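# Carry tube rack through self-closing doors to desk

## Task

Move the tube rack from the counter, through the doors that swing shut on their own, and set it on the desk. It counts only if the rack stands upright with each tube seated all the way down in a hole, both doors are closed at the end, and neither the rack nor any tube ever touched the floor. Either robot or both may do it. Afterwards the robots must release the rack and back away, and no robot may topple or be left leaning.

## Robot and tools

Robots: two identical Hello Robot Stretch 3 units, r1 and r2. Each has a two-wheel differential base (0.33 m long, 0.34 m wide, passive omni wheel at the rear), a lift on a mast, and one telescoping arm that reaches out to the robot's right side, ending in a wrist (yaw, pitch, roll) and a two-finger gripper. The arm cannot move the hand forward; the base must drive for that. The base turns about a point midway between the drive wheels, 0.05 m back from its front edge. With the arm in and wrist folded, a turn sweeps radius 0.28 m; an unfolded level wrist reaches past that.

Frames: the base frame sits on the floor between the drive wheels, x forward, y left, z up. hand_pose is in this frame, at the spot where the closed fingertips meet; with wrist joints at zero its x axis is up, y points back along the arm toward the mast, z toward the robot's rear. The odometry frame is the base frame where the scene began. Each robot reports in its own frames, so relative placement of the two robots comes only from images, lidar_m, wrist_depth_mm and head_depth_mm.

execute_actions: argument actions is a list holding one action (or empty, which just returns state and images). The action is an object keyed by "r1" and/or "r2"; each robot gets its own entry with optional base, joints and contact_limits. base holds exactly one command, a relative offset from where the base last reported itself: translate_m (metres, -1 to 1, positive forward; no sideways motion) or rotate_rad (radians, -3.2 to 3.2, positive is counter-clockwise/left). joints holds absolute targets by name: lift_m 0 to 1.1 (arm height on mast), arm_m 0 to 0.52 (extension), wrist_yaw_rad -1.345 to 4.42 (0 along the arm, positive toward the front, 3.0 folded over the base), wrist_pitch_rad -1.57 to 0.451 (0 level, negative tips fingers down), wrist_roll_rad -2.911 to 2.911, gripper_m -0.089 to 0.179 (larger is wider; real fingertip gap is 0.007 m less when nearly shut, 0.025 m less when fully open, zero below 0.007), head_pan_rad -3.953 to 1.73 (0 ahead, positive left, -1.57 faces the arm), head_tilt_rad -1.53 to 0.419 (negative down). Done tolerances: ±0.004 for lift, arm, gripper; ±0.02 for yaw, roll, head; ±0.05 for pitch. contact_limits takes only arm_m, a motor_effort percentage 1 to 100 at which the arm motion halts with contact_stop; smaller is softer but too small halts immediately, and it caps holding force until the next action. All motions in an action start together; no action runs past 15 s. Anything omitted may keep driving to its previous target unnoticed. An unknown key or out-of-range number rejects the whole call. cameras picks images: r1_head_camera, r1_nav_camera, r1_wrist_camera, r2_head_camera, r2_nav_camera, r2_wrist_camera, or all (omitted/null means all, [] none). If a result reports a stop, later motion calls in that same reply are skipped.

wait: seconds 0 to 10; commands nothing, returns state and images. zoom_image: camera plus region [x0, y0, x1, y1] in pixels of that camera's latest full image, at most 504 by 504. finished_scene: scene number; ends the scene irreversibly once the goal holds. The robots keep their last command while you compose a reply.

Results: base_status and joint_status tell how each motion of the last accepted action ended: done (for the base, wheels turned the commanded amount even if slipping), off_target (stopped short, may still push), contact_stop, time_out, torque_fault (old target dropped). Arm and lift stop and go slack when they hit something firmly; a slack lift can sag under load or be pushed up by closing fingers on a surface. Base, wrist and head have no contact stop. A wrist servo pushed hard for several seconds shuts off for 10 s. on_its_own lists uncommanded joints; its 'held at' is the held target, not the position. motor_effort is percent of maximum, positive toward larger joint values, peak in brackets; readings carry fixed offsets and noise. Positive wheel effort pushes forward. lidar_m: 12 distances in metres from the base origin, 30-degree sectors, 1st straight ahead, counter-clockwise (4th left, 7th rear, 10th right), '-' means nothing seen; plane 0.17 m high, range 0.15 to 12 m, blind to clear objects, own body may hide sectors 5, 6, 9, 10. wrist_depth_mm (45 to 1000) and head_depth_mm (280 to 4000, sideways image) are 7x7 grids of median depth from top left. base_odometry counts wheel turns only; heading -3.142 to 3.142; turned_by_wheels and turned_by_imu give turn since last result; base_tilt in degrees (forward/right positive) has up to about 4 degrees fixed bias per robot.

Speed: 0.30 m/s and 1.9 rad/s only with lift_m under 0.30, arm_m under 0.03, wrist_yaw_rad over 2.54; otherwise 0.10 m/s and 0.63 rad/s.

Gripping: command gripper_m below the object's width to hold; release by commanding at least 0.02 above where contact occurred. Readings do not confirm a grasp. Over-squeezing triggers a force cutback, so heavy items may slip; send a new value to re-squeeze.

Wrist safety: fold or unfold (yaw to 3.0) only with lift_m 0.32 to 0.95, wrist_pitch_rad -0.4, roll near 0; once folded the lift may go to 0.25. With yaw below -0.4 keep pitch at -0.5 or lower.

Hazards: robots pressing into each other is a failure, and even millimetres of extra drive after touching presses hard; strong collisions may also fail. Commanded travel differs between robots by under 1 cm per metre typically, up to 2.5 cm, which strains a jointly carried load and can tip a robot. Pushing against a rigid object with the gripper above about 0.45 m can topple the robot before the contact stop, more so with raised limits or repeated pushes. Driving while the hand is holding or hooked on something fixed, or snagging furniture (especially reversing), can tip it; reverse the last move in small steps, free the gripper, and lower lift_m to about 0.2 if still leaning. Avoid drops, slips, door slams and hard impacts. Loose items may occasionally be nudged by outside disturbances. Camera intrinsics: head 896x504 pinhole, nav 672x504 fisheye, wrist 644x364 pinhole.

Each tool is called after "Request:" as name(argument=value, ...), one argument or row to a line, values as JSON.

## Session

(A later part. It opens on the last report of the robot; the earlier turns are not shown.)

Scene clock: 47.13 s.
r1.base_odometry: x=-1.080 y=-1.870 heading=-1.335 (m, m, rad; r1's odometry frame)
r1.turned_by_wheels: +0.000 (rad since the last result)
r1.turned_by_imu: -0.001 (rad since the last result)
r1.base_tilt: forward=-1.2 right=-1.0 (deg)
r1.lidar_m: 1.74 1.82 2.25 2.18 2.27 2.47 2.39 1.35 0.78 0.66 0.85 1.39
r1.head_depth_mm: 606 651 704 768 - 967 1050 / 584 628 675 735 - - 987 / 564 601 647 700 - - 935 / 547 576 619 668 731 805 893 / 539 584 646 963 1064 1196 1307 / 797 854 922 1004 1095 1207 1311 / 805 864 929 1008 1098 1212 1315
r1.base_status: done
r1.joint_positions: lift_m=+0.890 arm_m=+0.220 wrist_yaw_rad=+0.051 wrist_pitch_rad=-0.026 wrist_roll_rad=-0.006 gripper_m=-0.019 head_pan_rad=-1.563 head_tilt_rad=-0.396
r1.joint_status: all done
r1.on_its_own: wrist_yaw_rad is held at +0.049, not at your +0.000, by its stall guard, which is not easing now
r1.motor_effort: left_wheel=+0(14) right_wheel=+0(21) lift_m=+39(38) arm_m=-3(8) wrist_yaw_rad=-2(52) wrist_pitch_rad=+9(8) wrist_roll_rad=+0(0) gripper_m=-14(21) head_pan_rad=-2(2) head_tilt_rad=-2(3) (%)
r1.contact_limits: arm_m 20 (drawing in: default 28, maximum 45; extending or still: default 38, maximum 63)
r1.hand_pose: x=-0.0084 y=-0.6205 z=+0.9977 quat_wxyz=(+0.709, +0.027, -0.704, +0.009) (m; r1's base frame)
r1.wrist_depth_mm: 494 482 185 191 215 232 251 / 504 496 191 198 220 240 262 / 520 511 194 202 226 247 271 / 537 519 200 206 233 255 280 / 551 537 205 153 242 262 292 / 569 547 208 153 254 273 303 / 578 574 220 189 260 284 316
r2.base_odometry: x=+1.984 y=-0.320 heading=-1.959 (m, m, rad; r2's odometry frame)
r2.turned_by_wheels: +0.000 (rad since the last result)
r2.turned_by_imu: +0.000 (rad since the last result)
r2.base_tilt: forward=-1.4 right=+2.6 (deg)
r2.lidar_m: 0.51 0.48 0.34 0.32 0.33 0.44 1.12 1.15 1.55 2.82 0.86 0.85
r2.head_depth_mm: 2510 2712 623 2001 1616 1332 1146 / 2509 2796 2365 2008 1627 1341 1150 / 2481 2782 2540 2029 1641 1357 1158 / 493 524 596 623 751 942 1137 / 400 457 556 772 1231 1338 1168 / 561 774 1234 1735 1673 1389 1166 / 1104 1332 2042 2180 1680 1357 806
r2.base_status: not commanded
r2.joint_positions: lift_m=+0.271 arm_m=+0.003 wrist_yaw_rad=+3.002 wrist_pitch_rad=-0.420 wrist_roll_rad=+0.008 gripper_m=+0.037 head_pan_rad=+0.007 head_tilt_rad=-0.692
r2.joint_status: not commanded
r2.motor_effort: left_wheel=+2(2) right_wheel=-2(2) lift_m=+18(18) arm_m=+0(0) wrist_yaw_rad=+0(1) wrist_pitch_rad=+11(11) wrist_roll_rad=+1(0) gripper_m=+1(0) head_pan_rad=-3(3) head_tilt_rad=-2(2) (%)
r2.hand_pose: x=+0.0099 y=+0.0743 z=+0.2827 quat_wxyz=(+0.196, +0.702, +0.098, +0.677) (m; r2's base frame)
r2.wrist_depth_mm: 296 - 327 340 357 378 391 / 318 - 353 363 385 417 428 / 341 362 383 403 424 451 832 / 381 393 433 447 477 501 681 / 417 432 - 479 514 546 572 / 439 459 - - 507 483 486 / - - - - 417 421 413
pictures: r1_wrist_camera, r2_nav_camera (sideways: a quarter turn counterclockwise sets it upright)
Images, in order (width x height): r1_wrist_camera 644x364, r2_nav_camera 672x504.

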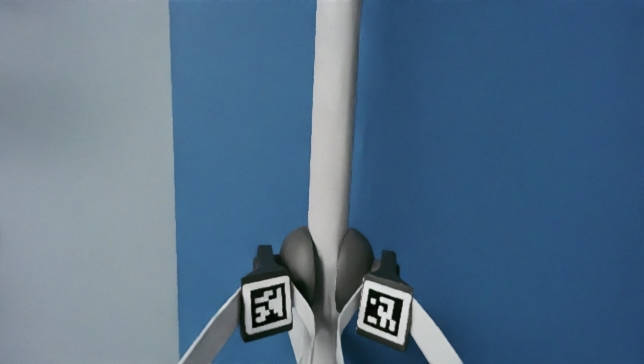

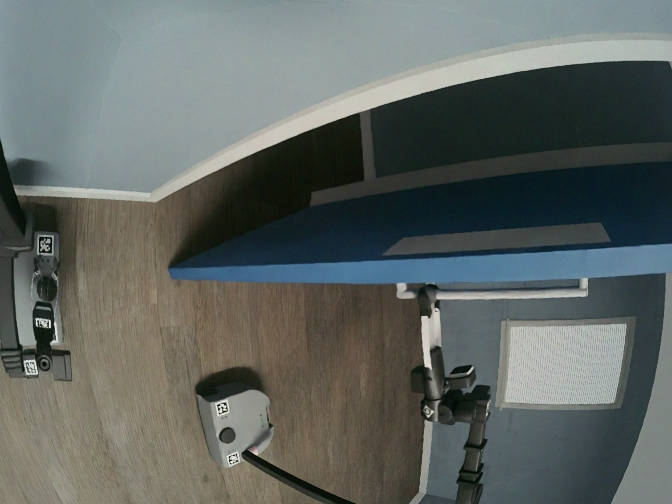

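Request:
execute_actions(
  actions=[
    {"r1":{"base":{"translate_m":-0.035},"joints":{"arm_m":0.15,"wrist_yaw_rad":0.05},"contact_limits":{"arm_m":20}}},
  ],
  cameras=[],
)

Request:
execute_actions(
  actions=[
    {"r1":{"base":{"translate_m":-0.045},"joints":{"arm_m":0.08},"contact_limits":{"arm_m":20}}},
  ],
  cameras=[],
)

Request:
execute_actions(
  actions=[
    {"r1":{"base":{"translate_m":-0.055},"joints":{"arm_m":0.01},"contact_limits":{"arm_m":20}}},
  ],
  cameras=["r1_wrist_camera","r2_nav_camera","r2_head_camera"],
)

Scene clock: 49.40 s.
r1.base_odometry: x=-1.088 y=-1.836 heading=-1.335 (m, m, rad; r1's odometry frame)
r1.turned_by_wheels: +0.000 (rad since the last result)
r1.turned_by_imu: -0.001 (rad since the last result)
r1.base_tilt: forward=-1.2 right=-1.1 (deg)
r1.lidar_m: 1.77 1.86 2.25 2.18 2.27 2.44 2.35 1.35 0.73 0.58 0.88 0.88
r1.head_depth_mm: 558 602 653 712 770 - 1035 / 532 572 617 672 718 - 934 / 509 544 586 634 675 - 869 / 487 511 552 594 645 715 786 / 468 502 543 597 1035 1164 1285 / 791 852 921 999 1092 1199 1316 / 807 863 929 1004 1094 1207 1316
r1.base_status: done
r1.joint_positions: lift_m=+0.890 arm_m=+0.150 wrist_yaw_rad=+0.056 wrist_pitch_rad=-0.026 wrist_roll_rad=-0.006 gripper_m=-0.019 head_pan_rad=-1.563 head_tilt_rad=-0.396
r1.joint_status: all done
r1.motor_effort: left_wheel=+1(6) right_wheel=+0(10) lift_m=+38(39) arm_m=-3(9) wrist_yaw_rad=-4(25) wrist_pitch_rad=+9(9) wrist_roll_rad=+0(1) gripper_m=-14(17) head_pan_rad=-3(2) head_tilt_rad=-2(1) (%)
r1.contact_limits: arm_m 20 (drawing in: default 28, maximum 45; extending or still: default 38, maximum 63)
r1.hand_pose: x=-0.0072 y=-0.5503 z=+0.9975 quat_wxyz=(+0.709, +0.029, -0.704, +0.010) (m; r1's base frame)
r1.wrist_depth_mm: 555 551 183 192 221 247 281 / 577 560 187 197 227 256 292 / 589 584 192 202 235 265 305 / 610 587 198 206 242 275 317 / 628 607 202 155 249 285 331 / 642 633 203 - 267 295 345 / 673 651 216 182 274 308 362
r2.base_odometry: x=+1.984 y=-0.320 heading=-1.959 (m, m, rad; r2's odometry frame)
r2.turned_by_wheels: +0.000 (rad since the last result)
r2.turned_by_imu: +0.000 (rad since the last result)
r2.base_tilt: forward=-1.6 right=+2.7 (deg)
r2.lidar_m: 0.54 0.48 0.34 0.32 0.33 0.44 1.12 1.15 1.55 2.83 1.04 0.88
r2.head_depth_mm: 2492 2804 2358 2015 1605 1329 1147 / 2503 2816 2515 2033 1620 1335 1152 / 432 486 565 661 798 1006 1139 / 458 522 609 734 921 1226 1164 / 577 683 841 1084 1522 1377 1167 / 767 974 1332 1740 1676 1387 1174 / 1100 1331 2063 2145 1678 1353 800
r2.base_status: not commanded
r2.joint_positions: lift_m=+0.271 arm_m=+0.003 wrist_yaw_rad=+3.002 wrist_pitch_rad=-0.420 wrist_roll_rad=+0.008 gripper_m=+0.037 head_pan_rad=+0.007 head_tilt_rad=-0.692
r2.joint_status: not commanded
r2.motor_effort: left_wheel=+3(2) right_wheel=-2(2) lift_m=+18(19) arm_m=+0(2) wrist_yaw_rad=+0(1) wrist_pitch_rad=+11(11) wrist_roll_rad=+0(0) gripper_m=+1(1) head_pan_rad=-3(3) head_tilt_rad=-3(2) (%)
r2.hand_pose: x=+0.0099 y=+0.0743 z=+0.2827 quat_wxyz=(+0.196, +0.702, +0.098, +0.677) (m; r2's base frame)
r2.wrist_depth_mm: 294 - 320 335 357 376 386 / 319 - 350 371 395 413 428 / 347 359 384 401 430 464 889 / 376 389 426 457 475 509 696 / 417 436 - 480 515 549 570 / 444 453 - - 503 497 483 / - - - - 420 417 417
pictures: none
No camera images: the call's "cameras" was empty. Leave "cameras" out to get every camera's image.

Scene clock: 51.33 s.
r1.base_odometry: x=-1.099 y=-1.792 heading=-1.335 (m, m, rad; r1's odometry frame)
r1.turned_by_wheels: +0.000 (rad since the last result)
r1.turned_by_imu: -0.001 (rad since the last result)
r1.base_tilt: forward=-1.2 right=-1.2 (deg)
r1.lidar_m: 1.82 1.91 2.25 2.18 2.27 2.39 2.31 1.35 0.68 0.50 0.92 0.91
r1.head_depth_mm: 514 556 604 662 733 793 - / 484 519 562 612 672 729 - / 456 487 525 568 613 - - / 432 450 486 523 562 618 690 / 410 435 465 502 552 616 1270 / 415 831 911 1000 1090 1199 1305 / 800 861 927 1008 1097 1201 1319
r1.base_status: done
r1.joint_positions: lift_m=+0.890 arm_m=+0.080 wrist_yaw_rad=+0.064 wrist_pitch_rad=-0.027 wrist_roll_rad=-0.006 gripper_m=-0.019 head_pan_rad=-1.563 head_tilt_rad=-0.396
r1.joint_status: all done
r1.motor_effort: left_wheel=+2(7) right_wheel=-2(10) lift_m=+39(38) arm_m=-3(10) wrist_yaw_rad=-11(28) wrist_pitch_rad=+10(10) wrist_roll_rad=+0(0) gripper_m=-16(18) head_pan_rad=-2(2) head_tilt_rad=-2(2) (%)
r1.contact_limits: arm_m 20 (drawing in: default 28, maximum 45; extending or still: default 38, maximum 63)
r1.hand_pose: x=-0.0051 y=-0.4802 z=+0.9973 quat_wxyz=(+0.709, +0.033, -0.704, +0.013) (m; r1's base frame)
r1.wrist_depth_mm: 638 626 182 194 231 269 318 / 652 636 187 199 240 278 333 / 669 648 191 203 248 290 350 / 681 665 196 208 257 302 367 / 705 692 201 155 266 314 388 / 740 712 202 - 285 330 407 / 753 736 216 196 289 347 431
r2.base_odometry: x=+1.984 y=-0.320 heading=-1.959 (m, m, rad; r2's odometry frame)
r2.turned_by_wheels: +0.000 (rad since the last result)
r2.turned_by_imu: +0.000 (rad since the last result)
r2.base_tilt: forward=-1.6 right=+2.6 (deg)
r2.lidar_m: 0.59 0.48 0.34 0.32 0.33 0.44 1.12 1.15 1.55 2.82 2.91 0.91
r2.head_depth_mm: 2486 2790 2457 2017 1596 1334 1148 / 460 516 600 731 1521 1320 1152 / 509 568 644 740 873 1072 1153 / 593 672 781 931 1149 1330 1172 / 704 821 994 1243 1566 1379 1172 / 877 1067 1361 1727 1683 1379 1172 / 1105 1338 2057 2159 1691 1366 802
r2.base_status: not commanded
r2.joint_positions: lift_m=+0.271 arm_m=+0.003 wrist_yaw_rad=+3.002 wrist_pitch_rad=-0.420 wrist_roll_rad=+0.008 gripper_m=+0.037 head_pan_rad=+0.007 head_tilt_rad=-0.692
r2.joint_status: not commanded
r2.motor_effort: left_wheel=+2(2) right_wheel=-2(2) lift_m=+18(18) arm_m=+0(0) wrist_yaw_rad=+0(0) wrist_pitch_rad=+11(11) wrist_roll_rad=+0(0) gripper_m=+1(1) head_pan_rad=-3(3) head_tilt_rad=-2(2) (%)
r2.hand_pose: x=+0.0099 y=+0.0743 z=+0.2827 quat_wxyz=(+0.196, +0.702, +0.098, +0.677) (m; r2's base frame)
r2.wrist_depth_mm: 296 - 322 337 361 376 394 / 320 - 349 365 392 412 430 / 344 353 386 405 428 453 840 / 372 385 421 443 477 518 674 / 415 429 - 478 516 548 580 / 436 453 - - 499 483 482 / - - - - 417 420 415
pictures: none
No camera images: the call's "cameras" was empty. Leave "cameras" out to get every camera's image.

Scene clock: 53.23 s.
r1.base_odometry: x=-1.112 y=-1.738 heading=-1.335 (m, m, rad; r1's odometry frame)
r1.turned_by_wheels: +0.000 (rad since the last result)
r1.turned_by_imu: -0.001 (rad since the last result)
r1.base_tilt: forward=-1.2 right=-1.1 (deg)
r1.lidar_m: 1.87 1.96 2.25 2.18 2.27 2.33 2.25 1.35 0.63 0.43 1.00 0.95
r1.head_depth_mm: 475 515 562 619 688 775 860 / 438 472 511 557 613 682 784 / 407 436 469 507 553 604 - / 380 387 416 446 493 534 588 / 355 378 402 431 463 504 560 / 335 360 390 443 1062 1201 1312 / 788 854 926 1006 1096 1204 1315
r1.base_status: done
r1.joint_positions: lift_m=+0.890 arm_m=+0.010 wrist_yaw_rad=+0.093 wrist_pitch_rad=-0.027 wrist_roll_rad=-0.006 gripper_m=-0.019 head_pan_rad=-1.563 head_tilt_rad=-0.396
r1.joint_status: all done
r1.on_its_own: wrist_yaw_rad is held at +0.095, not at your +0.050, by its stall guard, which is not easing now
r1.motor_effort: left_wheel=+0(6) right_wheel=+1(12) lift_m=+38(39) arm_m=-3(9) wrist_yaw_rad=+2(32) wrist_pitch_rad=+9(9) wrist_roll_rad=+0(0) gripper_m=-13(17) head_pan_rad=-2(2) head_tilt_rad=-2(3) (%)
r1.contact_limits: arm_m 20 (drawing in: default 28, maximum 45; extending or still: default 38, maximum 63)
r1.hand_pose: x=+0.0022 y=-0.4096 z=+0.9972 quat_wxyz=(+0.709, +0.043, -0.704, +0.023) (m; r1's base frame)
r1.wrist_depth_mm: 725 697 181 195 243 292 368 / 739 719 186 200 250 304 384 / 752 732 190 207 260 318 404 / 774 747 195 213 268 331 429 / 797 770 200 216 280 347 451 / 845 802 202 - 304 364 486 / 843 820 216 185 308 380 518
r2.base_odometry: x=+1.984 y=-0.320 heading=-1.959 (m, m, rad; r2's odometry frame)
r2.turned_by_wheels: +0.000 (rad since the last result)
r2.turned_by_imu: +0.000 (rad since the last result)
r2.base_tilt: forward=-1.6 right=+2.7 (deg)
r2.lidar_m: 0.65 0.48 0.34 0.32 0.33 0.45 1.12 1.15 1.55 2.82 2.90 0.66
r2.head_depth_mm: 504 566 684 1933 1620 1334 1144 / 549 603 676 764 897 1176 1147 / 612 684 777 895 1053 1263 1159 / 694 784 903 1077 1324 1366 1163 / 794 918 1099 1344 1575 1369 1169 / 936 1109 1368 1724 1674 1387 1175 / 1106 1338 2039 2132 1678 1356 798
r2.base_status: not commanded
r2.joint_positions: lift_m=+0.271 arm_m=+0.003 wrist_yaw_rad=+3.002 wrist_pitch_rad=-0.420 wrist_roll_rad=+0.008 gripper_m=+0.037 head_pan_rad=+0.007 head_tilt_rad=-0.692
r2.joint_status: not commanded
r2.motor_effort: left_wheel=+2(2) right_wheel=-1(2) lift_m=+18(18) arm_m=+1(0) wrist_yaw_rad=+0(0) wrist_pitch_rad=+11(11) wrist_roll_rad=+0(0) gripper_m=+1(0) head_pan_rad=-3(3) head_tilt_rad=-2(2) (%)
r2.hand_pose: x=+0.0099 y=+0.0743 z=+0.2827 quat_wxyz=(+0.196, +0.702, +0.098, +0.677) (m; r2's base frame)
r2.wrist_depth_mm: 297 - 324 335 357 376 390 / 316 - 349 368 386 414 430 / 344 357 386 405 428 464 875 / 379 395 427 449 475 517 704 / 412 432 - 475 523 543 589 / 441 458 - - 504 481 484 / - - - - 422 417 417
pictures: r1_wrist_camera, r2_head_camera (sideways: a quarter turn clockwise sets it upright), r2_nav_camera (sideways: a quarter turn counterclockwise sets it upright)
Images, in order (width x height): r1_wrist_camera 644x364, r2_head_camera 896x504, r2_nav_camera 672x504.

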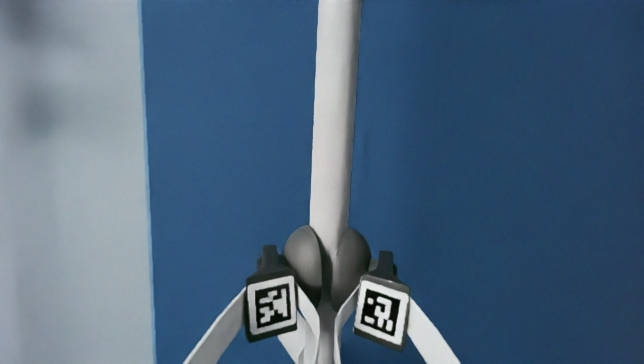

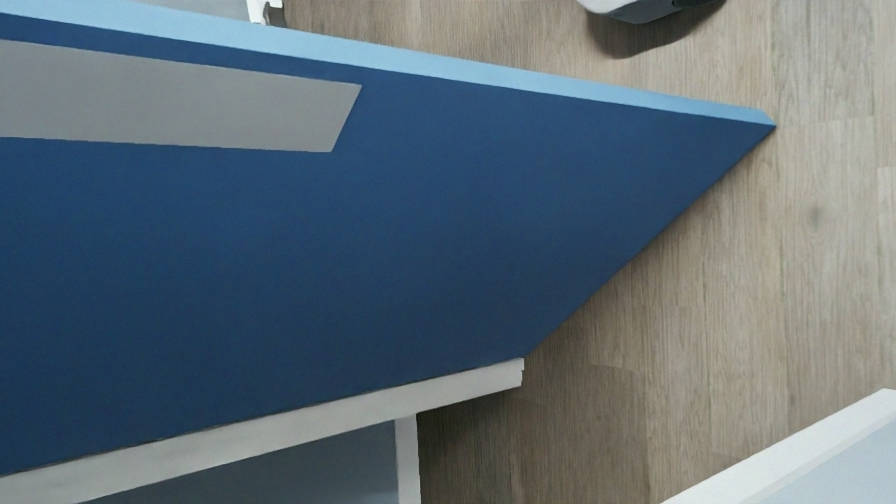

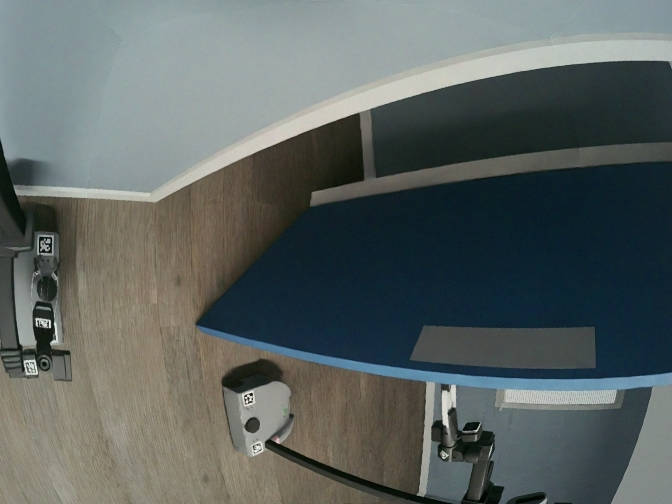

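Request:
execute_actions(
  actions=[
    {"r2":{"base":{"rotate_rad":0.17},"joints":{"head_tilt_rad":-1.1,"head_pan_rad":-0.4}}},
  ],
  cameras=[],
)

Request:
execute_actions(
  actions=[
    {"r2":{"base":{"translate_m":0.55}}},
  ],
  cameras=["r2_nav_camera","r2_head_camera","r2_wrist_camera"],
)

Scene clock: 55.40 s.
r1.base_odometry: x=-1.112 y=-1.738 heading=-1.335 (m, m, rad; r1's odometry frame)
r1.turned_by_wheels: +0.000 (rad since the last result)
r1.turned_by_imu: -0.001 (rad since the last result)
r1.base_tilt: forward=-1.3 right=-1.0 (deg)
r1.lidar_m: 1.87 1.96 2.25 2.18 2.27 2.33 2.26 1.35 0.63 0.43 1.00 0.95
r1.head_depth_mm: 475 514 562 618 689 777 859 / 438 472 511 558 614 681 784 / 407 435 469 508 554 605 - / 379 386 416 446 493 534 587 / 356 377 402 431 463 504 561 / 336 360 390 442 1062 1201 1309 / 786 853 926 1003 1095 1202 1316
r1.base_status: not commanded
r1.joint_positions: lift_m=+0.890 arm_m=+0.010 wrist_yaw_rad=+0.093 wrist_pitch_rad=-0.027 wrist_roll_rad=-0.006 gripper_m=-0.019 head_pan_rad=-1.563 head_tilt_rad=-0.396
r1.joint_status: not commanded
r1.on_its_own: wrist_yaw_rad is held at +0.095, not at your +0.050, by its stall guard, which is not easing now
r1.motor_effort: left_wheel=+0(0) right_wheel=+1(1) lift_m=+38(39) arm_m=-3(3) wrist_yaw_rad=+2(2) wrist_pitch_rad=+9(9) wrist_roll_rad=+0(0) gripper_m=-13(13) head_pan_rad=-2(2) head_tilt_rad=-1(2) (%)
r1.hand_pose: x=+0.0022 y=-0.4096 z=+0.9972 quat_wxyz=(+0.709, +0.043, -0.704, +0.023) (m; r1's base frame)
r1.wrist_depth_mm: 724 690 181 194 242 292 365 / 745 709 186 200 250 304 383 / 760 732 190 207 259 315 406 / 779 751 196 212 269 333 432 / 803 777 201 162 281 350 458 / 829 794 201 - 303 362 489 / 857 830 215 184 305 387 520
r2.base_odometry: x=+1.984 y=-0.320 heading=-1.790 (m, m, rad; r2's odometry frame)
r2.turned_by_wheels: +0.170 (rad since the last result)
r2.turned_by_imu: +0.172 (rad since the last result)
r2.base_tilt: forward=-1.5 right=+2.6 (deg)
r2.lidar_m: 0.75 0.41 0.33 0.32 0.35 0.54 1.14 1.22 1.89 2.82 0.95 0.65
r2.head_depth_mm: 2139 1829 1405 1399 1273 1157 1073 / 2146 1838 1433 1411 1285 1180 - / 2093 1790 1596 1415 1284 1171 - / 617 753 964 1357 1306 1180 1107 / 678 846 1121 1443 1308 1185 1096 / 752 963 1353 1465 1315 1176 1052 / 845 1122 1593 1481 1295 928 815
r2.base_status: done
r2.joint_positions: lift_m=+0.271 arm_m=+0.003 wrist_yaw_rad=+3.002 wrist_pitch_rad=-0.420 wrist_roll_rad=+0.008 gripper_m=+0.037 head_pan_rad=-0.393 head_tilt_rad=-1.086
r2.joint_status: all done
r2.motor_effort: left_wheel=-2(9) right_wheel=+1(5) lift_m=+18(18) arm_m=+1(0) wrist_yaw_rad=+0(0) wrist_pitch_rad=+11(11) wrist_roll_rad=+0(0) gripper_m=+0(0) head_pan_rad=-3(22) head_tilt_rad=-3(22) (%)
r2.hand_pose: x=+0.0099 y=+0.0743 z=+0.2827 quat_wxyz=(+0.196, +0.702, +0.098, +0.677) (m; r2's base frame)
r2.wrist_depth_mm: 331 - 332 334 336 338 336 / 362 - 365 360 359 366 371 / 392 397 397 402 401 399 404 / 431 434 437 437 442 443 447 / 472 479 - 469 476 486 484 / 482 504 - - 500 490 496 / - - - - 422 419 419
pictures: none
No camera images: the call's "cameras" was empty. Leave "cameras" out to get every camera's image.

Scene clock: 58.87 s.
r1.base_odometry: x=-1.112 y=-1.738 heading=-1.335 (m, m, rad; r1's odometry frame)
r1.turned_by_wheels: +0.000 (rad since the last result)
r1.turned_by_imu: -0.001 (rad since the last result)
r1.base_tilt: forward=-1.2 right=-1.1 (deg)
r1.lidar_m: 1.87 1.97 2.26 2.18 2.27 2.33 2.26 1.35 0.63 0.43 0.71 1.38
r1.head_depth_mm: 475 515 562 618 689 775 859 / 438 472 511 558 614 683 785 / 406 436 468 508 554 604 - / 380 387 416 446 492 534 588 / 356 377 402 431 463 503 561 / 336 360 390 442 923 1012 1074 / 619 621 887 993 1098 1155 966
r1.base_status: not commanded
r1.joint_positions: lift_m=+0.890 arm_m=+0.010 wrist_yaw_rad=+0.093 wrist_pitch_rad=-0.027 wrist_roll_rad=-0.006 gripper_m=-0.019 head_pan_rad=-1.563 head_tilt_rad=-0.396
r1.joint_status: not commanded
r1.on_its_own: wrist_yaw_rad is held at +0.095, not at your +0.050, by its stall guard, which is not easing now
r1.motor_effort: left_wheel=+0(1) right_wheel=+1(1) lift_m=+38(39) arm_m=-3(3) wrist_yaw_rad=+2(2) wrist_pitch_rad=+9(9) wrist_roll_rad=+0(0) gripper_m=-13(13) head_pan_rad=-3(2) head_tilt_rad=-3(2) (%)
r1.hand_pose: x=+0.0022 y=-0.4096 z=+0.9972 quat_wxyz=(+0.709, +0.043, -0.704, +0.023) (m; r1's base frame)
r1.wrist_depth_mm: 726 695 182 195 241 290 366 / 738 709 186 201 250 304 385 / 768 735 191 207 260 317 402 / 797 752 196 213 269 332 430 / 804 772 200 162 281 348 455 / 829 793 202 - 303 365 487 / 860 820 216 184 306 383 521
r2.base_odometry: x=+1.865 y=-0.857 heading=-1.790 (m, m, rad; r2's odometry frame)
r2.turned_by_wheels: +0.000 (rad since the last result)
r2.turned_by_imu: +0.001 (rad since the last result)
r2.base_tilt: forward=-1.5 right=+2.7 (deg)
r2.lidar_m: 0.37 0.92 2.37 0.25 0.26 0.41 1.70 1.81 2.92 0.26 0.25 0.27
r2.head_depth_mm: - - 314 391 522 819 1072 / - 295 347 447 625 983 - / - 313 391 520 782 1159 - / 294 346 446 625 1041 1182 1098 / 313 389 519 776 1271 1184 1096 / 347 444 621 1038 1313 1186 1089 / 388 516 775 1364 1323 1202 1098
r2.base_status: done
r2.joint_positions: lift_m=+0.271 arm_m=+0.003 wrist_yaw_rad=+3.002 wrist_pitch_rad=-0.420 wrist_roll_rad=+0.008 gripper_m=+0.037 head_pan_rad=-0.393 head_tilt_rad=-1.087
r2.joint_status: not commanded
r2.motor_effort: left_wheel=-2(6) right_wheel=+1(6) lift_m=+18(18) arm_m=+1(1) wrist_yaw_rad=+1(1) wrist_pitch_rad=+11(11) wrist_roll_rad=+0(0) gripper_m=+0(1) head_pan_rad=-2(3) head_tilt_rad=-4(3) (%)
r2.hand_pose: x=+0.0099 y=+0.0743 z=+0.2828 quat_wxyz=(+0.196, +0.702, +0.098, +0.677) (m; r2's base frame)
r2.wrist_depth_mm: 262 - 277 - - - - / 286 - 321 - - - - / 311 318 322 972 979 973 947 / 346 347 368 707 731 712 721 / 388 385 - 587 597 582 593 / 423 415 - - 501 482 482 / - - - - 419 417 417
pictures: r2_head_camera (sideways: a quarter turn clockwise sets it upright), r2_nav_camera (sideways: a quarter turn counterclockwise sets it upright), r2_wrist_camera
Images, in order (width x height): r2_head_camera 896x504, r2_nav_camera 672x504, r2_wrist_camera 644x364.

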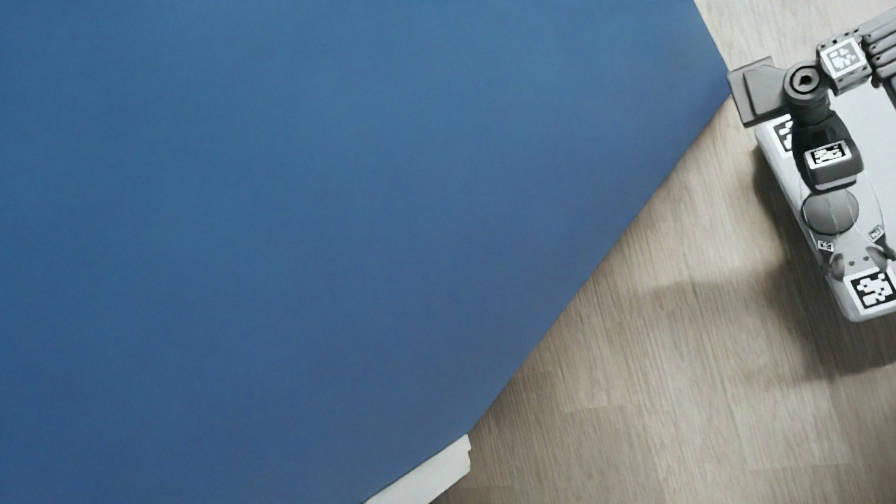

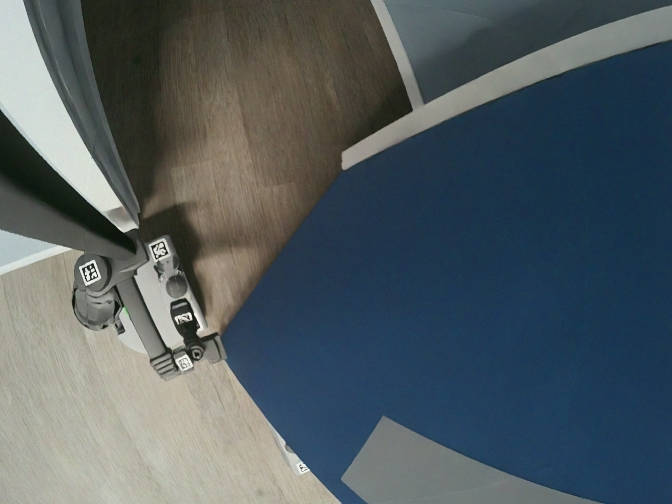

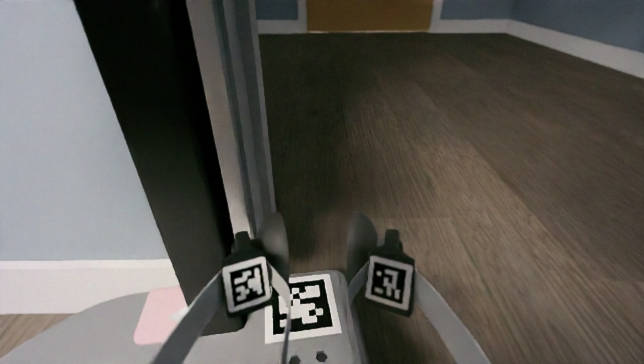

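Request:
execute_actions(
  actions=[
    {"r2":{"base":{"rotate_rad":0.75},"joints":{"head_tilt_rad":-0.6,"head_pan_rad":0.3}}},
  ],
  cameras=["r2_nav_camera"],
)

Request:
execute_actions(
  actions=[
    {"r2":{"base":{"translate_m":0.45}}},
  ],
  cameras=["r2_nav_camera","r2_head_camera"],
)

Scene clock: 61.63 s.
r1.base_odometry: x=-1.112 y=-1.738 heading=-1.335 (m, m, rad; r1's odometry frame)
r1.turned_by_wheels: +0.000 (rad since the last result)
r1.turned_by_imu: -0.001 (rad since the last result)
r1.base_tilt: forward=-1.3 right=-1.1 (deg)
r1.lidar_m: 1.87 1.96 2.26 2.18 2.27 2.33 2.26 1.35 0.63 0.43 0.71 1.38
r1.head_depth_mm: 475 514 562 619 688 776 861 / 438 471 511 558 613 683 786 / 407 435 469 508 554 604 - / 379 386 416 447 493 533 587 / 355 378 402 431 462 504 561 / 336 360 390 442 1058 1183 957 / 587 618 925 991 1052 945 866
r1.base_status: not commanded
r1.joint_positions: lift_m=+0.890 arm_m=+0.010 wrist_yaw_rad=+0.093 wrist_pitch_rad=-0.027 wrist_roll_rad=-0.006 gripper_m=-0.019 head_pan_rad=-1.563 head_tilt_rad=-0.396
r1.joint_status: not commanded
r1.on_its_own: wrist_yaw_rad is held at +0.095, not at your +0.050, by its stall guard, which is not easing now
r1.motor_effort: left_wheel=+0(0) right_wheel=+1(1) lift_m=+38(39) arm_m=-3(3) wrist_yaw_rad=+2(2) wrist_pitch_rad=+9(9) wrist_roll_rad=+1(0) gripper_m=-14(12) head_pan_rad=-2(2) head_tilt_rad=-1(2) (%)
r1.hand_pose: x=+0.0022 y=-0.4096 z=+0.9972 quat_wxyz=(+0.709, +0.043, -0.704, +0.023) (m; r1's base frame)
r1.wrist_depth_mm: 725 465 181 195 243 291 366 / 740 486 187 200 250 303 385 / 758 495 191 206 260 317 407 / 784 507 196 213 269 332 432 / 804 526 200 163 280 348 457 / 819 537 201 - 302 362 486 / 852 568 216 184 307 383 520
r2.base_odometry: x=+1.865 y=-0.857 heading=-1.040 (m, m, rad; r2's odometry frame)
r2.turned_by_wheels: +0.750 (rad since the last result)
r2.turned_by_imu: +0.759 (rad since the last result)
r2.base_tilt: forward=-1.5 right=+2.8 (deg)
r2.lidar_m: 1.76 2.58 0.25 0.31 0.61 1.69 2.08 2.90 0.26 0.25 0.29 0.50
r2.head_depth_mm: 1856 1988 2127 2171 1744 1412 1199 / 2156 2335 2534 2295 1745 1417 1199 / 2383 2588 2877 2337 1772 1437 1207 / 2298 2545 2808 2340 1788 1455 1211 / 2233 2425 2657 2344 1805 1455 1213 / 2140 2289 2557 2385 1806 1464 1224 / 2065 2248 2467 2455 1830 1467 472
r2.base_status: done
r2.joint_positions: lift_m=+0.271 arm_m=+0.003 wrist_yaw_rad=+3.002 wrist_pitch_rad=-0.420 wrist_roll_rad=+0.008 gripper_m=+0.037 head_pan_rad=+0.293 head_tilt_rad=-0.606
r2.joint_status: all done
r2.motor_effort: left_wheel=-3(8) right_wheel=+1(4) lift_m=+18(18) arm_m=+0(0) wrist_yaw_rad=+0(0) wrist_pitch_rad=+11(11) wrist_roll_rad=+0(0) gripper_m=+0(0) head_pan_rad=+3(27) head_tilt_rad=+2(21) (%)
r2.hand_pose: x=+0.0099 y=+0.0743 z=+0.2828 quat_wxyz=(+0.196, +0.702, +0.098, +0.677) (m; r2's base frame)
r2.wrist_depth_mm: - - 448 342 267 293 - / - - 491 375 290 - - / 988 913 549 416 320 885 977 / 738 740 596 453 357 726 740 / 577 589 - 501 397 578 592 / 490 503 - - 489 488 483 / - - - - 421 419 417
pictures: r2_nav_camera (sideways: a quarter turn counterclockwise sets it upright)
Images, in order (width x height): r2_nav_camera 672x504.

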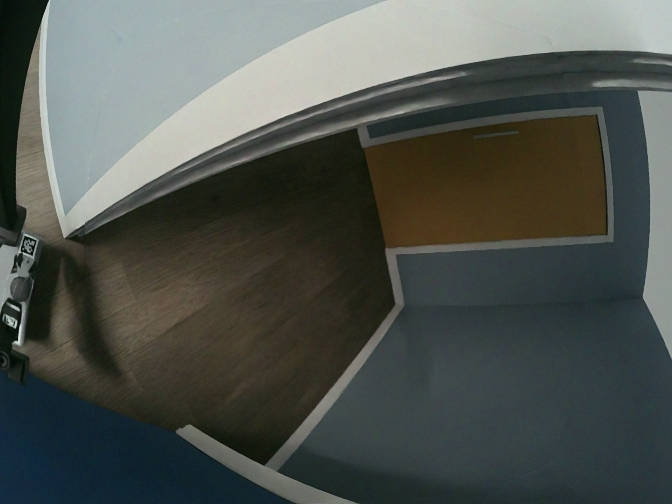

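Scene clock: 64.87 s.
r1.base_odometry: x=-1.112 y=-1.738 heading=-1.335 (m, m, rad; r1's odometry frame)
r1.turned_by_wheels: +0.000 (rad since the last result)
r1.turned_by_imu: -0.001 (rad since the last result)
r1.base_tilt: forward=-1.3 right=-1.1 (deg)
r1.lidar_m: 1.87 1.96 2.25 2.18 2.26 2.33 2.26 1.35 0.63 0.43 1.00 1.38
r1.head_depth_mm: 474 516 564 620 689 774 862 / 438 472 512 558 612 682 785 / 407 436 468 508 554 604 - / 379 386 416 446 493 534 588 / 356 377 402 431 462 504 562 / 336 360 390 442 1062 1195 1316 / 787 854 926 1005 1100 1204 1317
r1.base_status: not commanded
r1.joint_positions: lift_m=+0.890 arm_m=+0.010 wrist_yaw_rad=+0.093 wrist_pitch_rad=-0.027 wrist_roll_rad=-0.006 gripper_m=-0.019 head_pan_rad=-1.563 head_tilt_rad=-0.396
r1.joint_status: not commanded
r1.on_its_own: wrist_yaw_rad is held at +0.095, not at your +0.050, by its stall guard, which is not easing now
r1.motor_effort: left_wheel=+0(0) right_wheel=+1(1) lift_m=+39(39) arm_m=-3(3) wrist_yaw_rad=+2(2) wrist_pitch_rad=+10(9) wrist_roll_rad=+0(0) gripper_m=-12(14) head_pan_rad=-2(3) head_tilt_rad=-2(2) (%)
r1.hand_pose: x=+0.0022 y=-0.4096 z=+0.9972 quat_wxyz=(+0.709, +0.043, -0.704, +0.023) (m; r1's base frame)
r1.wrist_depth_mm: 728 706 181 195 242 291 366 / 724 702 186 202 251 305 384 / 770 732 190 208 259 317 404 / 780 748 196 213 270 333 426 / 813 772 201 162 280 346 453 / 842 806 202 - 302 364 484 / 858 821 215 185 307 381 518
r2.base_odometry: x=+2.093 y=-1.245 heading=-1.040 (m, m, rad; r2's odometry frame)
r2.turned_by_wheels: +0.000 (rad since the last result)
r2.turned_by_imu: +0.001 (rad since the last result)
r2.base_tilt: forward=-1.6 right=+2.7 (deg)
r2.lidar_m: 1.41 2.25 1.64 1.04 0.35 0.35 2.42 0.43 0.36 0.36 0.42 1.15
r2.head_depth_mm: 1488 1584 1711 1849 1736 1415 1181 / 1728 1852 2053 2130 1774 1417 1194 / 2004 2207 2439 2338 1762 1433 1206 / 1980 2147 2419 2343 1795 1443 1211 / 1907 2102 2308 2386 1802 1451 1218 / 1848 2019 2234 2353 1829 1471 1224 / 1779 1936 2146 2291 1815 1480 1233
r2.base_status: done
r2.joint_positions: lift_m=+0.271 arm_m=+0.003 wrist_yaw_rad=+3.002 wrist_pitch_rad=-0.420 wrist_roll_rad=+0.008 gripper_m=+0.037 head_pan_rad=+0.293 head_tilt_rad=-0.605
r2.joint_status: not commanded
r2.motor_effort: left_wheel=-2(6) right_wheel=+1(6) lift_m=+18(18) arm_m=+2(0) wrist_yaw_rad=-1(0) wrist_pitch_rad=+11(11) wrist_roll_rad=+0(0) gripper_m=+0(1) head_pan_rad=+2(2) head_tilt_rad=+2(2) (%)
r2.hand_pose: x=+0.0099 y=+0.0743 z=+0.2828 quat_wxyz=(+0.196, +0.702, +0.098, +0.677) (m; r2's base frame)
r2.wrist_depth_mm: 722 - - - - - - / 311 - - - - - - / 314 872 975 968 959 935 954 / 326 697 716 736 720 709 723 / 338 417 - 583 602 588 589 / 364 433 - - 508 480 497 / - - - - 423 421 425
pictures: r2_head_camera (sideways: a quarter turn clockwise sets it upright), r2_nav_camera (sideways: a quarter turn counterclockwise sets it upright)
Images, in order (width x height): r2_head_camera 896x504, r2_nav_camera 672x504.

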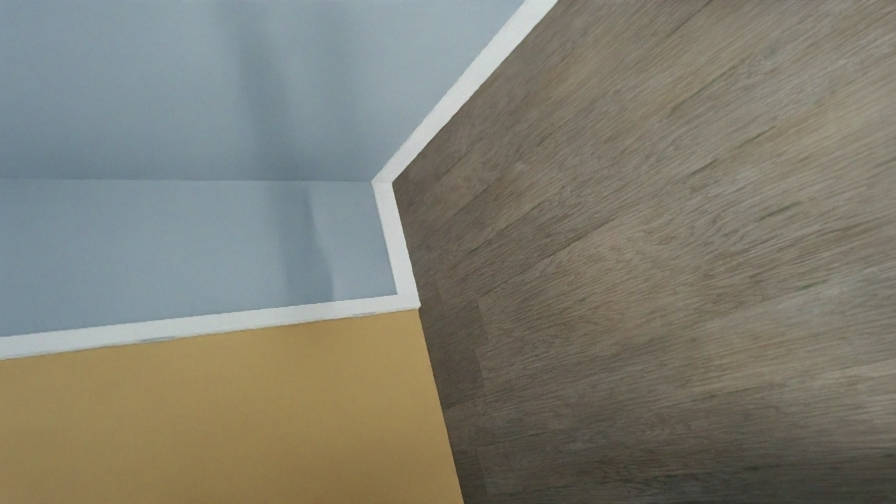

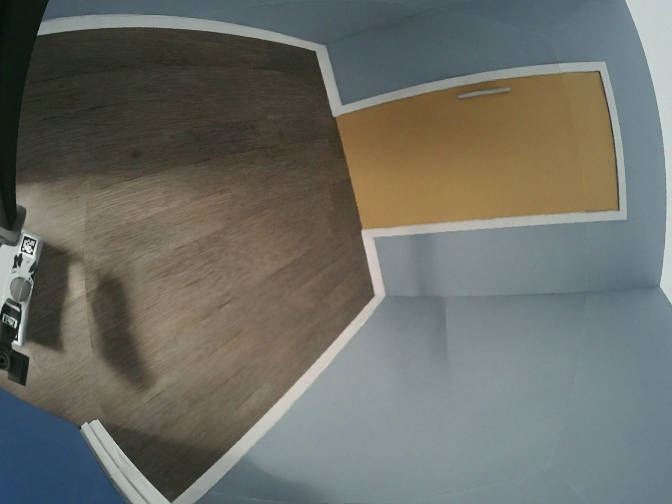

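Request:
execute_actions(
  actions=[
    {"r2":{"base":{"rotate_rad":-2.14},"joints":{"head_tilt_rad":-1.1,"head_pan_rad":0.3}}},
  ],
  cameras=[],
)

Request:
execute_actions(
  actions=[
    {"r2":{"base":{"translate_m":0.2}}},
  ],
  cameras=["r2_nav_camera","r2_head_camera"],
)

Scene clock: 68.57 s.
r1.base_odometry: x=-1.112 y=-1.738 heading=-1.335 (m, m, rad; r1's odometry frame)
r1.turned_by_wheels: +0.000 (rad since the last result)
r1.turned_by_imu: -0.001 (rad since the last result)
r1.base_tilt: forward=-1.2 right=-1.2 (deg)
r1.lidar_m: 1.88 1.97 2.26 2.18 2.27 2.33 2.26 1.35 0.63 0.43 0.99 1.39
r1.head_depth_mm: 475 515 563 619 688 774 862 / 438 472 511 558 614 681 783 / 406 436 469 508 554 605 - / 380 386 416 446 492 534 587 / 356 377 402 431 463 504 561 / 336 359 390 443 1064 1199 1310 / 788 856 924 1004 1096 1205 1317
r1.base_status: not commanded
r1.joint_positions: lift_m=+0.890 arm_m=+0.010 wrist_yaw_rad=+0.093 wrist_pitch_rad=-0.027 wrist_roll_rad=-0.006 gripper_m=-0.019 head_pan_rad=-1.563 head_tilt_rad=-0.396
r1.joint_status: not commanded
r1.on_its_own: wrist_yaw_rad is held at +0.095, not at your +0.050, by its stall guard, which is not easing now
r1.motor_effort: left_wheel=+0(1) right_wheel=+1(1) lift_m=+39(39) arm_m=-2(3) wrist_yaw_rad=+3(2) wrist_pitch_rad=+9(9) wrist_roll_rad=+0(0) gripper_m=-13(12) head_pan_rad=-2(3) head_tilt_rad=-2(2) (%)
r1.hand_pose: x=+0.0022 y=-0.4096 z=+0.9972 quat_wxyz=(+0.709, +0.043, -0.704, +0.023) (m; r1's base frame)
r1.wrist_depth_mm: 719 685 181 194 242 290 365 / 750 728 185 201 250 304 384 / 762 741 191 207 260 316 405 / 773 754 196 213 270 332 431 / 801 775 201 162 280 346 456 / 836 790 202 - 304 364 485 / 858 822 216 185 307 380 520
r2.base_odometry: x=+2.093 y=-1.245 heading=+3.103 (m, m, rad; r2's odometry frame)
r2.turned_by_wheels: -2.140 (rad since the last result)
r2.turned_by_imu: -2.163 (rad since the last result)
r2.base_tilt: forward=-1.5 right=+2.7 (deg)
r2.lidar_m: 0.36 0.36 0.41 1.15 1.37 2.25 1.74 1.07 0.35 0.35 2.35 0.44
r2.head_depth_mm: 318 384 488 668 1054 1154 1076 / 316 382 484 662 1043 1166 1090 / 315 380 483 657 1025 1168 1104 / 314 378 478 653 1020 1172 - / 312 376 475 644 1003 1182 1108 / 311 376 473 641 995 1191 1108 / 310 373 470 635 981 1195 1093
r2.base_status: done
r2.joint_positions: lift_m=+0.271 arm_m=+0.003 wrist_yaw_rad=+3.002 wrist_pitch_rad=-0.420 wrist_roll_rad=+0.008 gripper_m=+0.037 head_pan_rad=+0.293 head_tilt_rad=-1.087
r2.joint_status: all done
r2.motor_effort: left_wheel=+2(12) right_wheel=-2(6) lift_m=+19(18) arm_m=+0(1) wrist_yaw_rad=+1(0) wrist_pitch_rad=+11(11) wrist_roll_rad=+0(0) gripper_m=+0(0) head_pan_rad=+2(0) head_tilt_rad=-4(21) (%)
r2.hand_pose: x=+0.0099 y=+0.0743 z=+0.2828 quat_wxyz=(+0.196, +0.702, +0.098, +0.677) (m; r2's base frame)
r2.wrist_depth_mm: - - - - 510 379 305 / - - - - 552 396 315 / 945 912 916 927 577 414 329 / 731 735 717 734 599 430 340 / 579 591 - 572 592 458 350 / 494 499 - - 506 454 364 / - - - - 416 416 379
pictures: none
No camera images: the call's "cameras" was empty. Leave "cameras" out to get every camera's image.

Scene clock: 71.03 s.
r1.base_odometry: x=-1.112 y=-1.738 heading=-1.335 (m, m, rad; r1's odometry frame)
r1.turned_by_wheels: +0.000 (rad since the last result)
r1.turned_by_imu: -0.001 (rad since the last result)
r1.base_tilt: forward=-1.3 right=-1.1 (deg)
r1.lidar_m: 1.87 1.96 2.25 2.18 2.27 2.33 2.26 1.35 0.63 0.43 1.00 1.39
r1.head_depth_mm: 475 515 563 619 687 776 861 / 437 472 511 558 613 682 787 / 407 436 469 508 553 604 - / 379 386 416 447 493 535 586 / 355 377 402 431 463 504 562 / 336 360 390 442 1062 1198 1311 / 784 856 924 1006 1095 1200 1314
r1.base_status: not commanded
r1.joint_positions: lift_m=+0.890 arm_m=+0.010 wrist_yaw_rad=+0.093 wrist_pitch_rad=-0.027 wrist_roll_rad=-0.006 gripper_m=-0.019 head_pan_rad=-1.563 head_tilt_rad=-0.396
r1.joint_status: not commanded
r1.on_its_own: wrist_yaw_rad is held at +0.095, not at your +0.050, by its stall guard, which is not easing now
r1.motor_effort: left_wheel=+0(0) right_wheel=+1(1) lift_m=+38(38) arm_m=-3(2) wrist_yaw_rad=+3(2) wrist_pitch_rad=+9(9) wrist_roll_rad=+0(0) gripper_m=-13(13) head_pan_rad=-2(2) head_tilt_rad=-2(3) (%)
r1.hand_pose: x=+0.0022 y=-0.4096 z=+0.9972 quat_wxyz=(+0.709, +0.043, -0.704, +0.023) (m; r1's base frame)
r1.wrist_depth_mm: 725 693 182 194 243 291 367 / 734 712 186 200 251 305 386 / 753 729 191 207 260 315 404 / 792 744 196 212 270 329 427 / 794 783 201 163 280 348 455 / 828 796 201 - 303 364 484 / 856 820 216 184 307 380 519
r2.base_odometry: x=+1.893 y=-1.237 heading=+3.103 (m, m, rad; r2's odometry frame)
r2.turned_by_wheels: +0.000 (rad since the last result)
r2.turned_by_imu: +0.001 (rad since the last result)
r2.base_tilt: forward=-1.5 right=+2.6 (deg)
r2.lidar_m: 0.17 0.17 0.20 0.32 1.30 2.43 1.85 0.48 0.44 2.07 0.39 0.21
r2.head_depth_mm: - - - 309 438 1056 1071 / - - - 306 432 1031 1097 / - - - 303 428 992 1096 / - - - 300 422 969 - / - - - 298 417 941 1115 / - - - 296 411 915 1101 / - - - 301 407 891 1095
r2.base_status: done
r2.joint_positions: lift_m=+0.271 arm_m=+0.003 wrist_yaw_rad=+3.002 wrist_pitch_rad=-0.420 wrist_roll_rad=+0.008 gripper_m=+0.037 head_pan_rad=+0.293 head_tilt_rad=-1.087
r2.joint_status: not commanded
r2.motor_effort: left_wheel=+2(11) right_wheel=-2(5) lift_m=+18(17) arm_m=+0(1) wrist_yaw_rad=+1(0) wrist_pitch_rad=+11(11) wrist_roll_rad=+0(0) gripper_m=+0(0) head_pan_rad=+2(2) head_tilt_rad=-4(4) (%)
r2.hand_pose: x=+0.0099 y=+0.0743 z=+0.2828 quat_wxyz=(+0.196, +0.702, +0.098, +0.677) (m; r2's base frame)
r2.wrist_depth_mm: - - - 398 258 195 155 / - - - 434 276 202 159 / 967 935 864 466 292 213 166 / 711 719 671 514 309 221 172 / 586 585 - 557 314 233 178 / 492 503 - - 312 242 185 / - - - - 394 249 192
pictures: r2_head_camera (sideways: a quarter turn clockwise sets it upright), r2_nav_camera (sideways: a quarter turn counterclockwise sets it upright)
Images, in order (width x height): r2_head_camera 896x504, r2_nav_camera 672x504.

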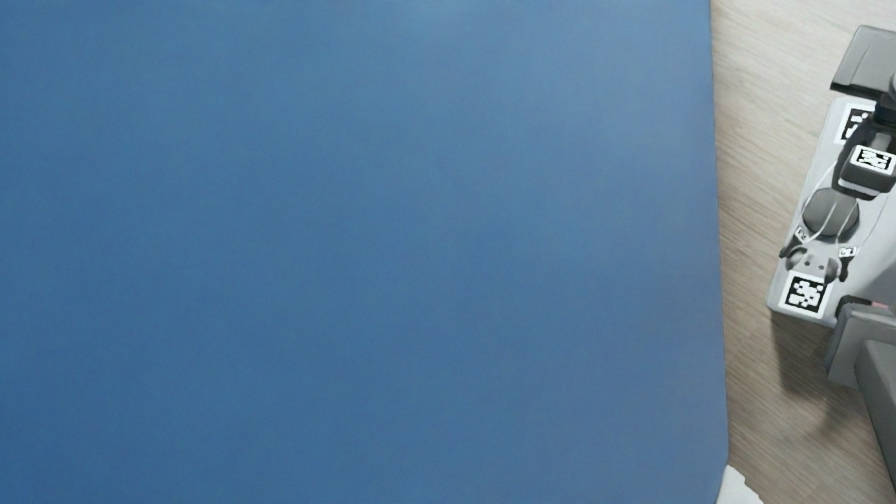

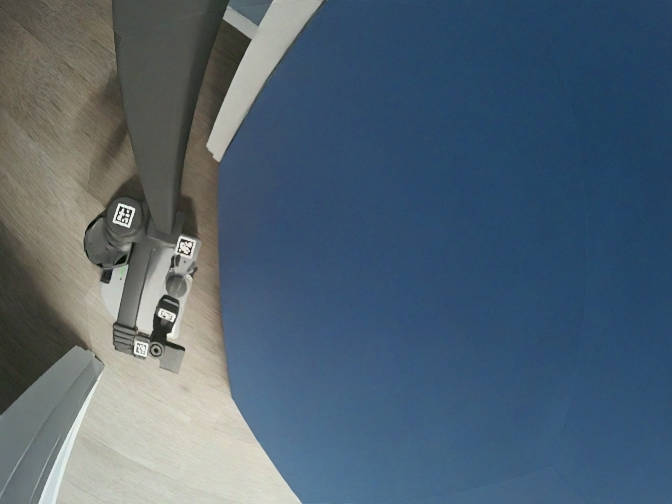

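Request:
execute_actions(
  actions=[
    {"r1":{"joints":{"gripper_m":0.08}},"r2":{"base":{"translate_m":0.05}}},
  ],
  cameras=["r1_wrist_camera"],
)

Request:
execute_actions(
  actions=[],
  cameras=["r1_wrist_camera","r1_nav_camera"],
)

Scene clock: 74.07 s.
r1.base_odometry: x=-1.112 y=-1.738 heading=-1.335 (m, m, rad; r1's odometry frame)
r1.turned_by_wheels: +0.000 (rad since the last result)
r1.turned_by_imu: -0.001 (rad since the last result)
r1.base_tilt: forward=-1.2 right=-1.1 (deg)
r1.lidar_m: 1.87 1.96 2.26 2.18 2.27 2.33 2.25 1.35 0.71 0.51 0.50 1.38
r1.head_depth_mm: 538 582 633 694 769 862 951 / 504 542 587 639 703 785 889 / 475 508 547 592 645 694 - / 448 478 513 551 590 655 707 / 425 438 473 509 558 600 658 / 404 428 455 491 547 1167 1295 / 397 833 920 1003 1093 1207 1315
r1.base_status: not commanded
r1.joint_positions: lift_m=+0.890 arm_m=+0.010 wrist_yaw_rad=+0.093 wrist_pitch_rad=-0.024 wrist_roll_rad=-0.006 gripper_m=+0.080 head_pan_rad=-1.563 head_tilt_rad=-0.396
r1.joint_status: all done
r1.on_its_own: wrist_yaw_rad is held at +0.095, not at your +0.050, by its stall guard, which is not easing now
r1.motor_effort: left_wheel=+0(1) right_wheel=+1(1) lift_m=+39(38) arm_m=-3(3) wrist_yaw_rad=+2(2) wrist_pitch_rad=+8(9) wrist_roll_rad=+0(0) gripper_m=+0(79) head_pan_rad=-2(3) head_tilt_rad=-2(3) (%)
r1.hand_pose: x=+0.0022 y=-0.4097 z=+0.9981 quat_wxyz=(+0.709, +0.042, -0.704, +0.024) (m; r1's base frame)
r1.wrist_depth_mm: 722 693 246 278 315 364 427 / 740 704 251 284 326 378 444 / 759 730 258 294 335 390 465 / 771 749 263 303 346 402 486 / 812 778 268 313 354 423 517 / 824 799 240 320 356 446 539 / 858 832 291 332 377 482 573
r2.base_odometry: x=+1.843 y=-1.235 heading=+3.104 (m, m, rad; r2's odometry frame)
r2.turned_by_wheels: +0.000 (rad since the last result)
r2.turned_by_imu: +0.005 (rad since the last result)
r2.base_tilt: forward=-1.5 right=+2.7 (deg)
r2.lidar_m: - - 0.15 0.19 1.28 2.42 1.87 0.48 0.46 2.07 0.17 0.15
r2.head_depth_mm: - - - - - 415 1057 / - - - - - 442 1078 / - - - - - 415 1099 / - - - - - 440 - / - - - - - 469 1112 / - - - - - 500 1102 / - - - - - 472 1097
r2.base_status: done
r2.joint_positions: lift_m=+0.271 arm_m=+0.003 wrist_yaw_rad=+3.002 wrist_pitch_rad=-0.420 wrist_roll_rad=+0.008 gripper_m=+0.037 head_pan_rad=+0.293 head_tilt_rad=-1.088
r2.joint_status: not commanded
r2.motor_effort: left_wheel=+4(50) right_wheel=-1(5) lift_m=+19(18) arm_m=+0(0) wrist_yaw_rad=+1(0) wrist_pitch_rad=+11(11) wrist_roll_rad=+0(0) gripper_m=+0(0) head_pan_rad=+2(2) head_tilt_rad=-3(3) (%)
r2.hand_pose: x=+0.0099 y=+0.0743 z=+0.2828 quat_wxyz=(+0.196, +0.702, +0.098, +0.677) (m; r2's base frame)
r2.wrist_depth_mm: - - 503 262 157 113 88 / - - 553 279 166 117 91 / 989 965 615 309 174 121 93 / 726 710 649 342 184 126 96 / 581 597 - 411 184 131 98 / 487 500 - - 177 136 102 / - - - - 236 139 105
pictures: r1_wrist_camera
Images, in order (width x height): r1_wrist_camera 644x364.

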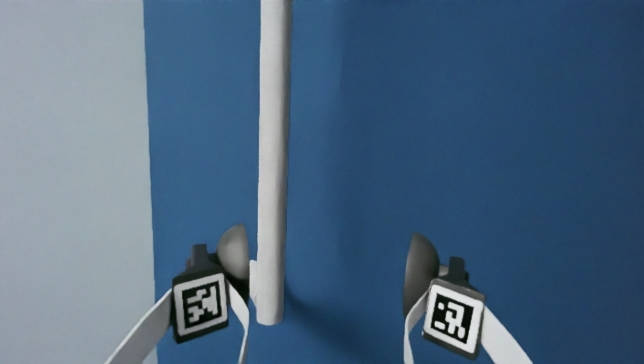

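Scene clock: 74.07 s.
r1.base_odometry: x=-1.112 y=-1.738 heading=-1.335 (m, m, rad; r1's odometry frame)
r1.turned_by_wheels: +0.000 (rad since the last result)
r1.turned_by_imu: -0.001 (rad since the last result)
r1.base_tilt: forward=-1.2 right=-1.1 (deg)
r1.lidar_m: 1.87 1.96 2.26 2.18 2.27 2.33 2.25 1.35 0.71 0.51 0.50 1.38
r1.head_depth_mm: 538 582 633 694 769 862 951 / 504 542 587 639 703 785 889 / 475 508 547 592 645 694 - / 448 478 513 551 590 655 707 / 425 438 473 509 558 600 658 / 404 428 455 491 547 1167 1295 / 397 833 920 1003 1093 1207 1315
r1.base_status: not commanded
r1.joint_positions: lift_m=+0.890 arm_m=+0.010 wrist_yaw_rad=+0.093 wrist_pitch_rad=-0.024 wrist_roll_rad=-0.006 gripper_m=+0.080 head_pan_rad=-1.563 head_tilt_rad=-0.396
r1.joint_status: all done
r1.on_its_own: wrist_yaw_rad is held at +0.095, not at your +0.050, by its stall guard, which is not easing now
r1.motor_effort: left_wheel=+0(1) right_wheel=+1(1) lift_m=+39(38) arm_m=-3(3) wrist_yaw_rad=+2(2) wrist_pitch_rad=+8(9) wrist_roll_rad=+0(0) gripper_m=+0(79) head_pan_rad=-2(3) head_tilt_rad=-2(3) (%)
r1.hand_pose: x=+0.0022 y=-0.4097 z=+0.9981 quat_wxyz=(+0.709, +0.042, -0.704, +0.024) (m; r1's base frame)
r1.wrist_depth_mm: 722 693 246 278 315 364 427 / 740 704 251 284 326 378 444 / 759 730 258 294 335 390 465 / 771 749 263 303 346 402 486 / 812 778 268 313 354 423 517 / 824 799 240 320 356 446 539 / 858 832 291 332 377 482 573
r2.base_odometry: x=+1.843 y=-1.235 heading=+3.104 (m, m, rad; r2's odometry frame)
r2.turned_by_wheels: +0.000 (rad since the last result)
r2.turned_by_imu: +0.005 (rad since the last result)
r2.base_tilt: forward=-1.5 right=+2.7 (deg)
r2.lidar_m: - - 0.15 0.19 1.28 2.42 1.87 0.48 0.46 2.07 0.17 0.15
r2.head_depth_mm: - - - - - 415 1057 / - - - - - 442 1078 / - - - - - 415 1099 / - - - - - 440 - / - - - - - 469 1112 / - - - - - 500 1102 / - - - - - 472 1097
r2.base_status: done
r2.joint_positions: lift_m=+0.271 arm_m=+0.003 wrist_yaw_rad=+3.002 wrist_pitch_rad=-0.420 wrist_roll_rad=+0.008 gripper_m=+0.037 head_pan_rad=+0.293 head_tilt_rad=-1.088
r2.joint_status: not commanded
r2.motor_effort: left_wheel=+4(50) right_wheel=-1(5) lift_m=+19(18) arm_m=+0(0) wrist_yaw_rad=+1(0) wrist_pitch_rad=+11(11) wrist_roll_rad=+0(0) gripper_m=+0(0) head_pan_rad=+2(2) head_tilt_rad=-3(3) (%)
r2.hand_pose: x=+0.0099 y=+0.0743 z=+0.2828 quat_wxyz=(+0.196, +0.702, +0.098, +0.677) (m; r2's base frame)
r2.wrist_depth_mm: - - 503 262 157 113 88 / - - 553 279 166 117 91 / 989 965 615 309 174 121 93 / 726 710 649 342 184 126 96 / 581 597 - 411 184 131 98 / 487 500 - - 177 136 102 / - - - - 236 139 105
pictures: r1_nav_camera (sideways: a quarter turn counterclockwise sets it upright), r1_wrist_camera
Images, in order (width x height): r1_nav_camera 672x504, r1_wrist_camera 644x364.

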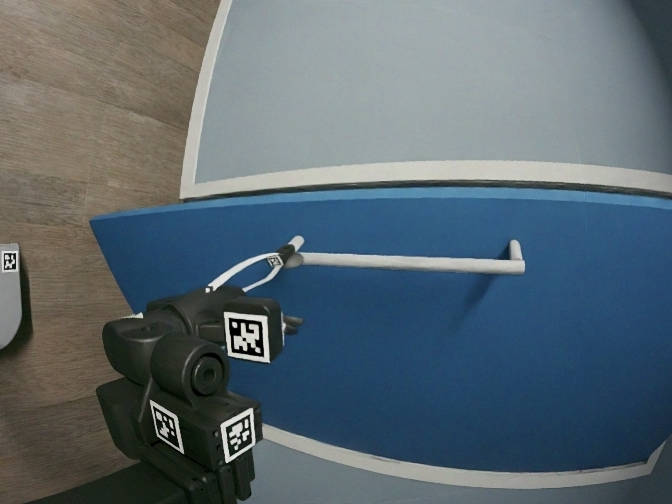

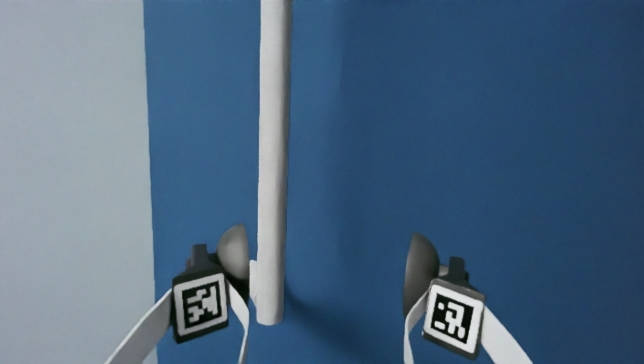

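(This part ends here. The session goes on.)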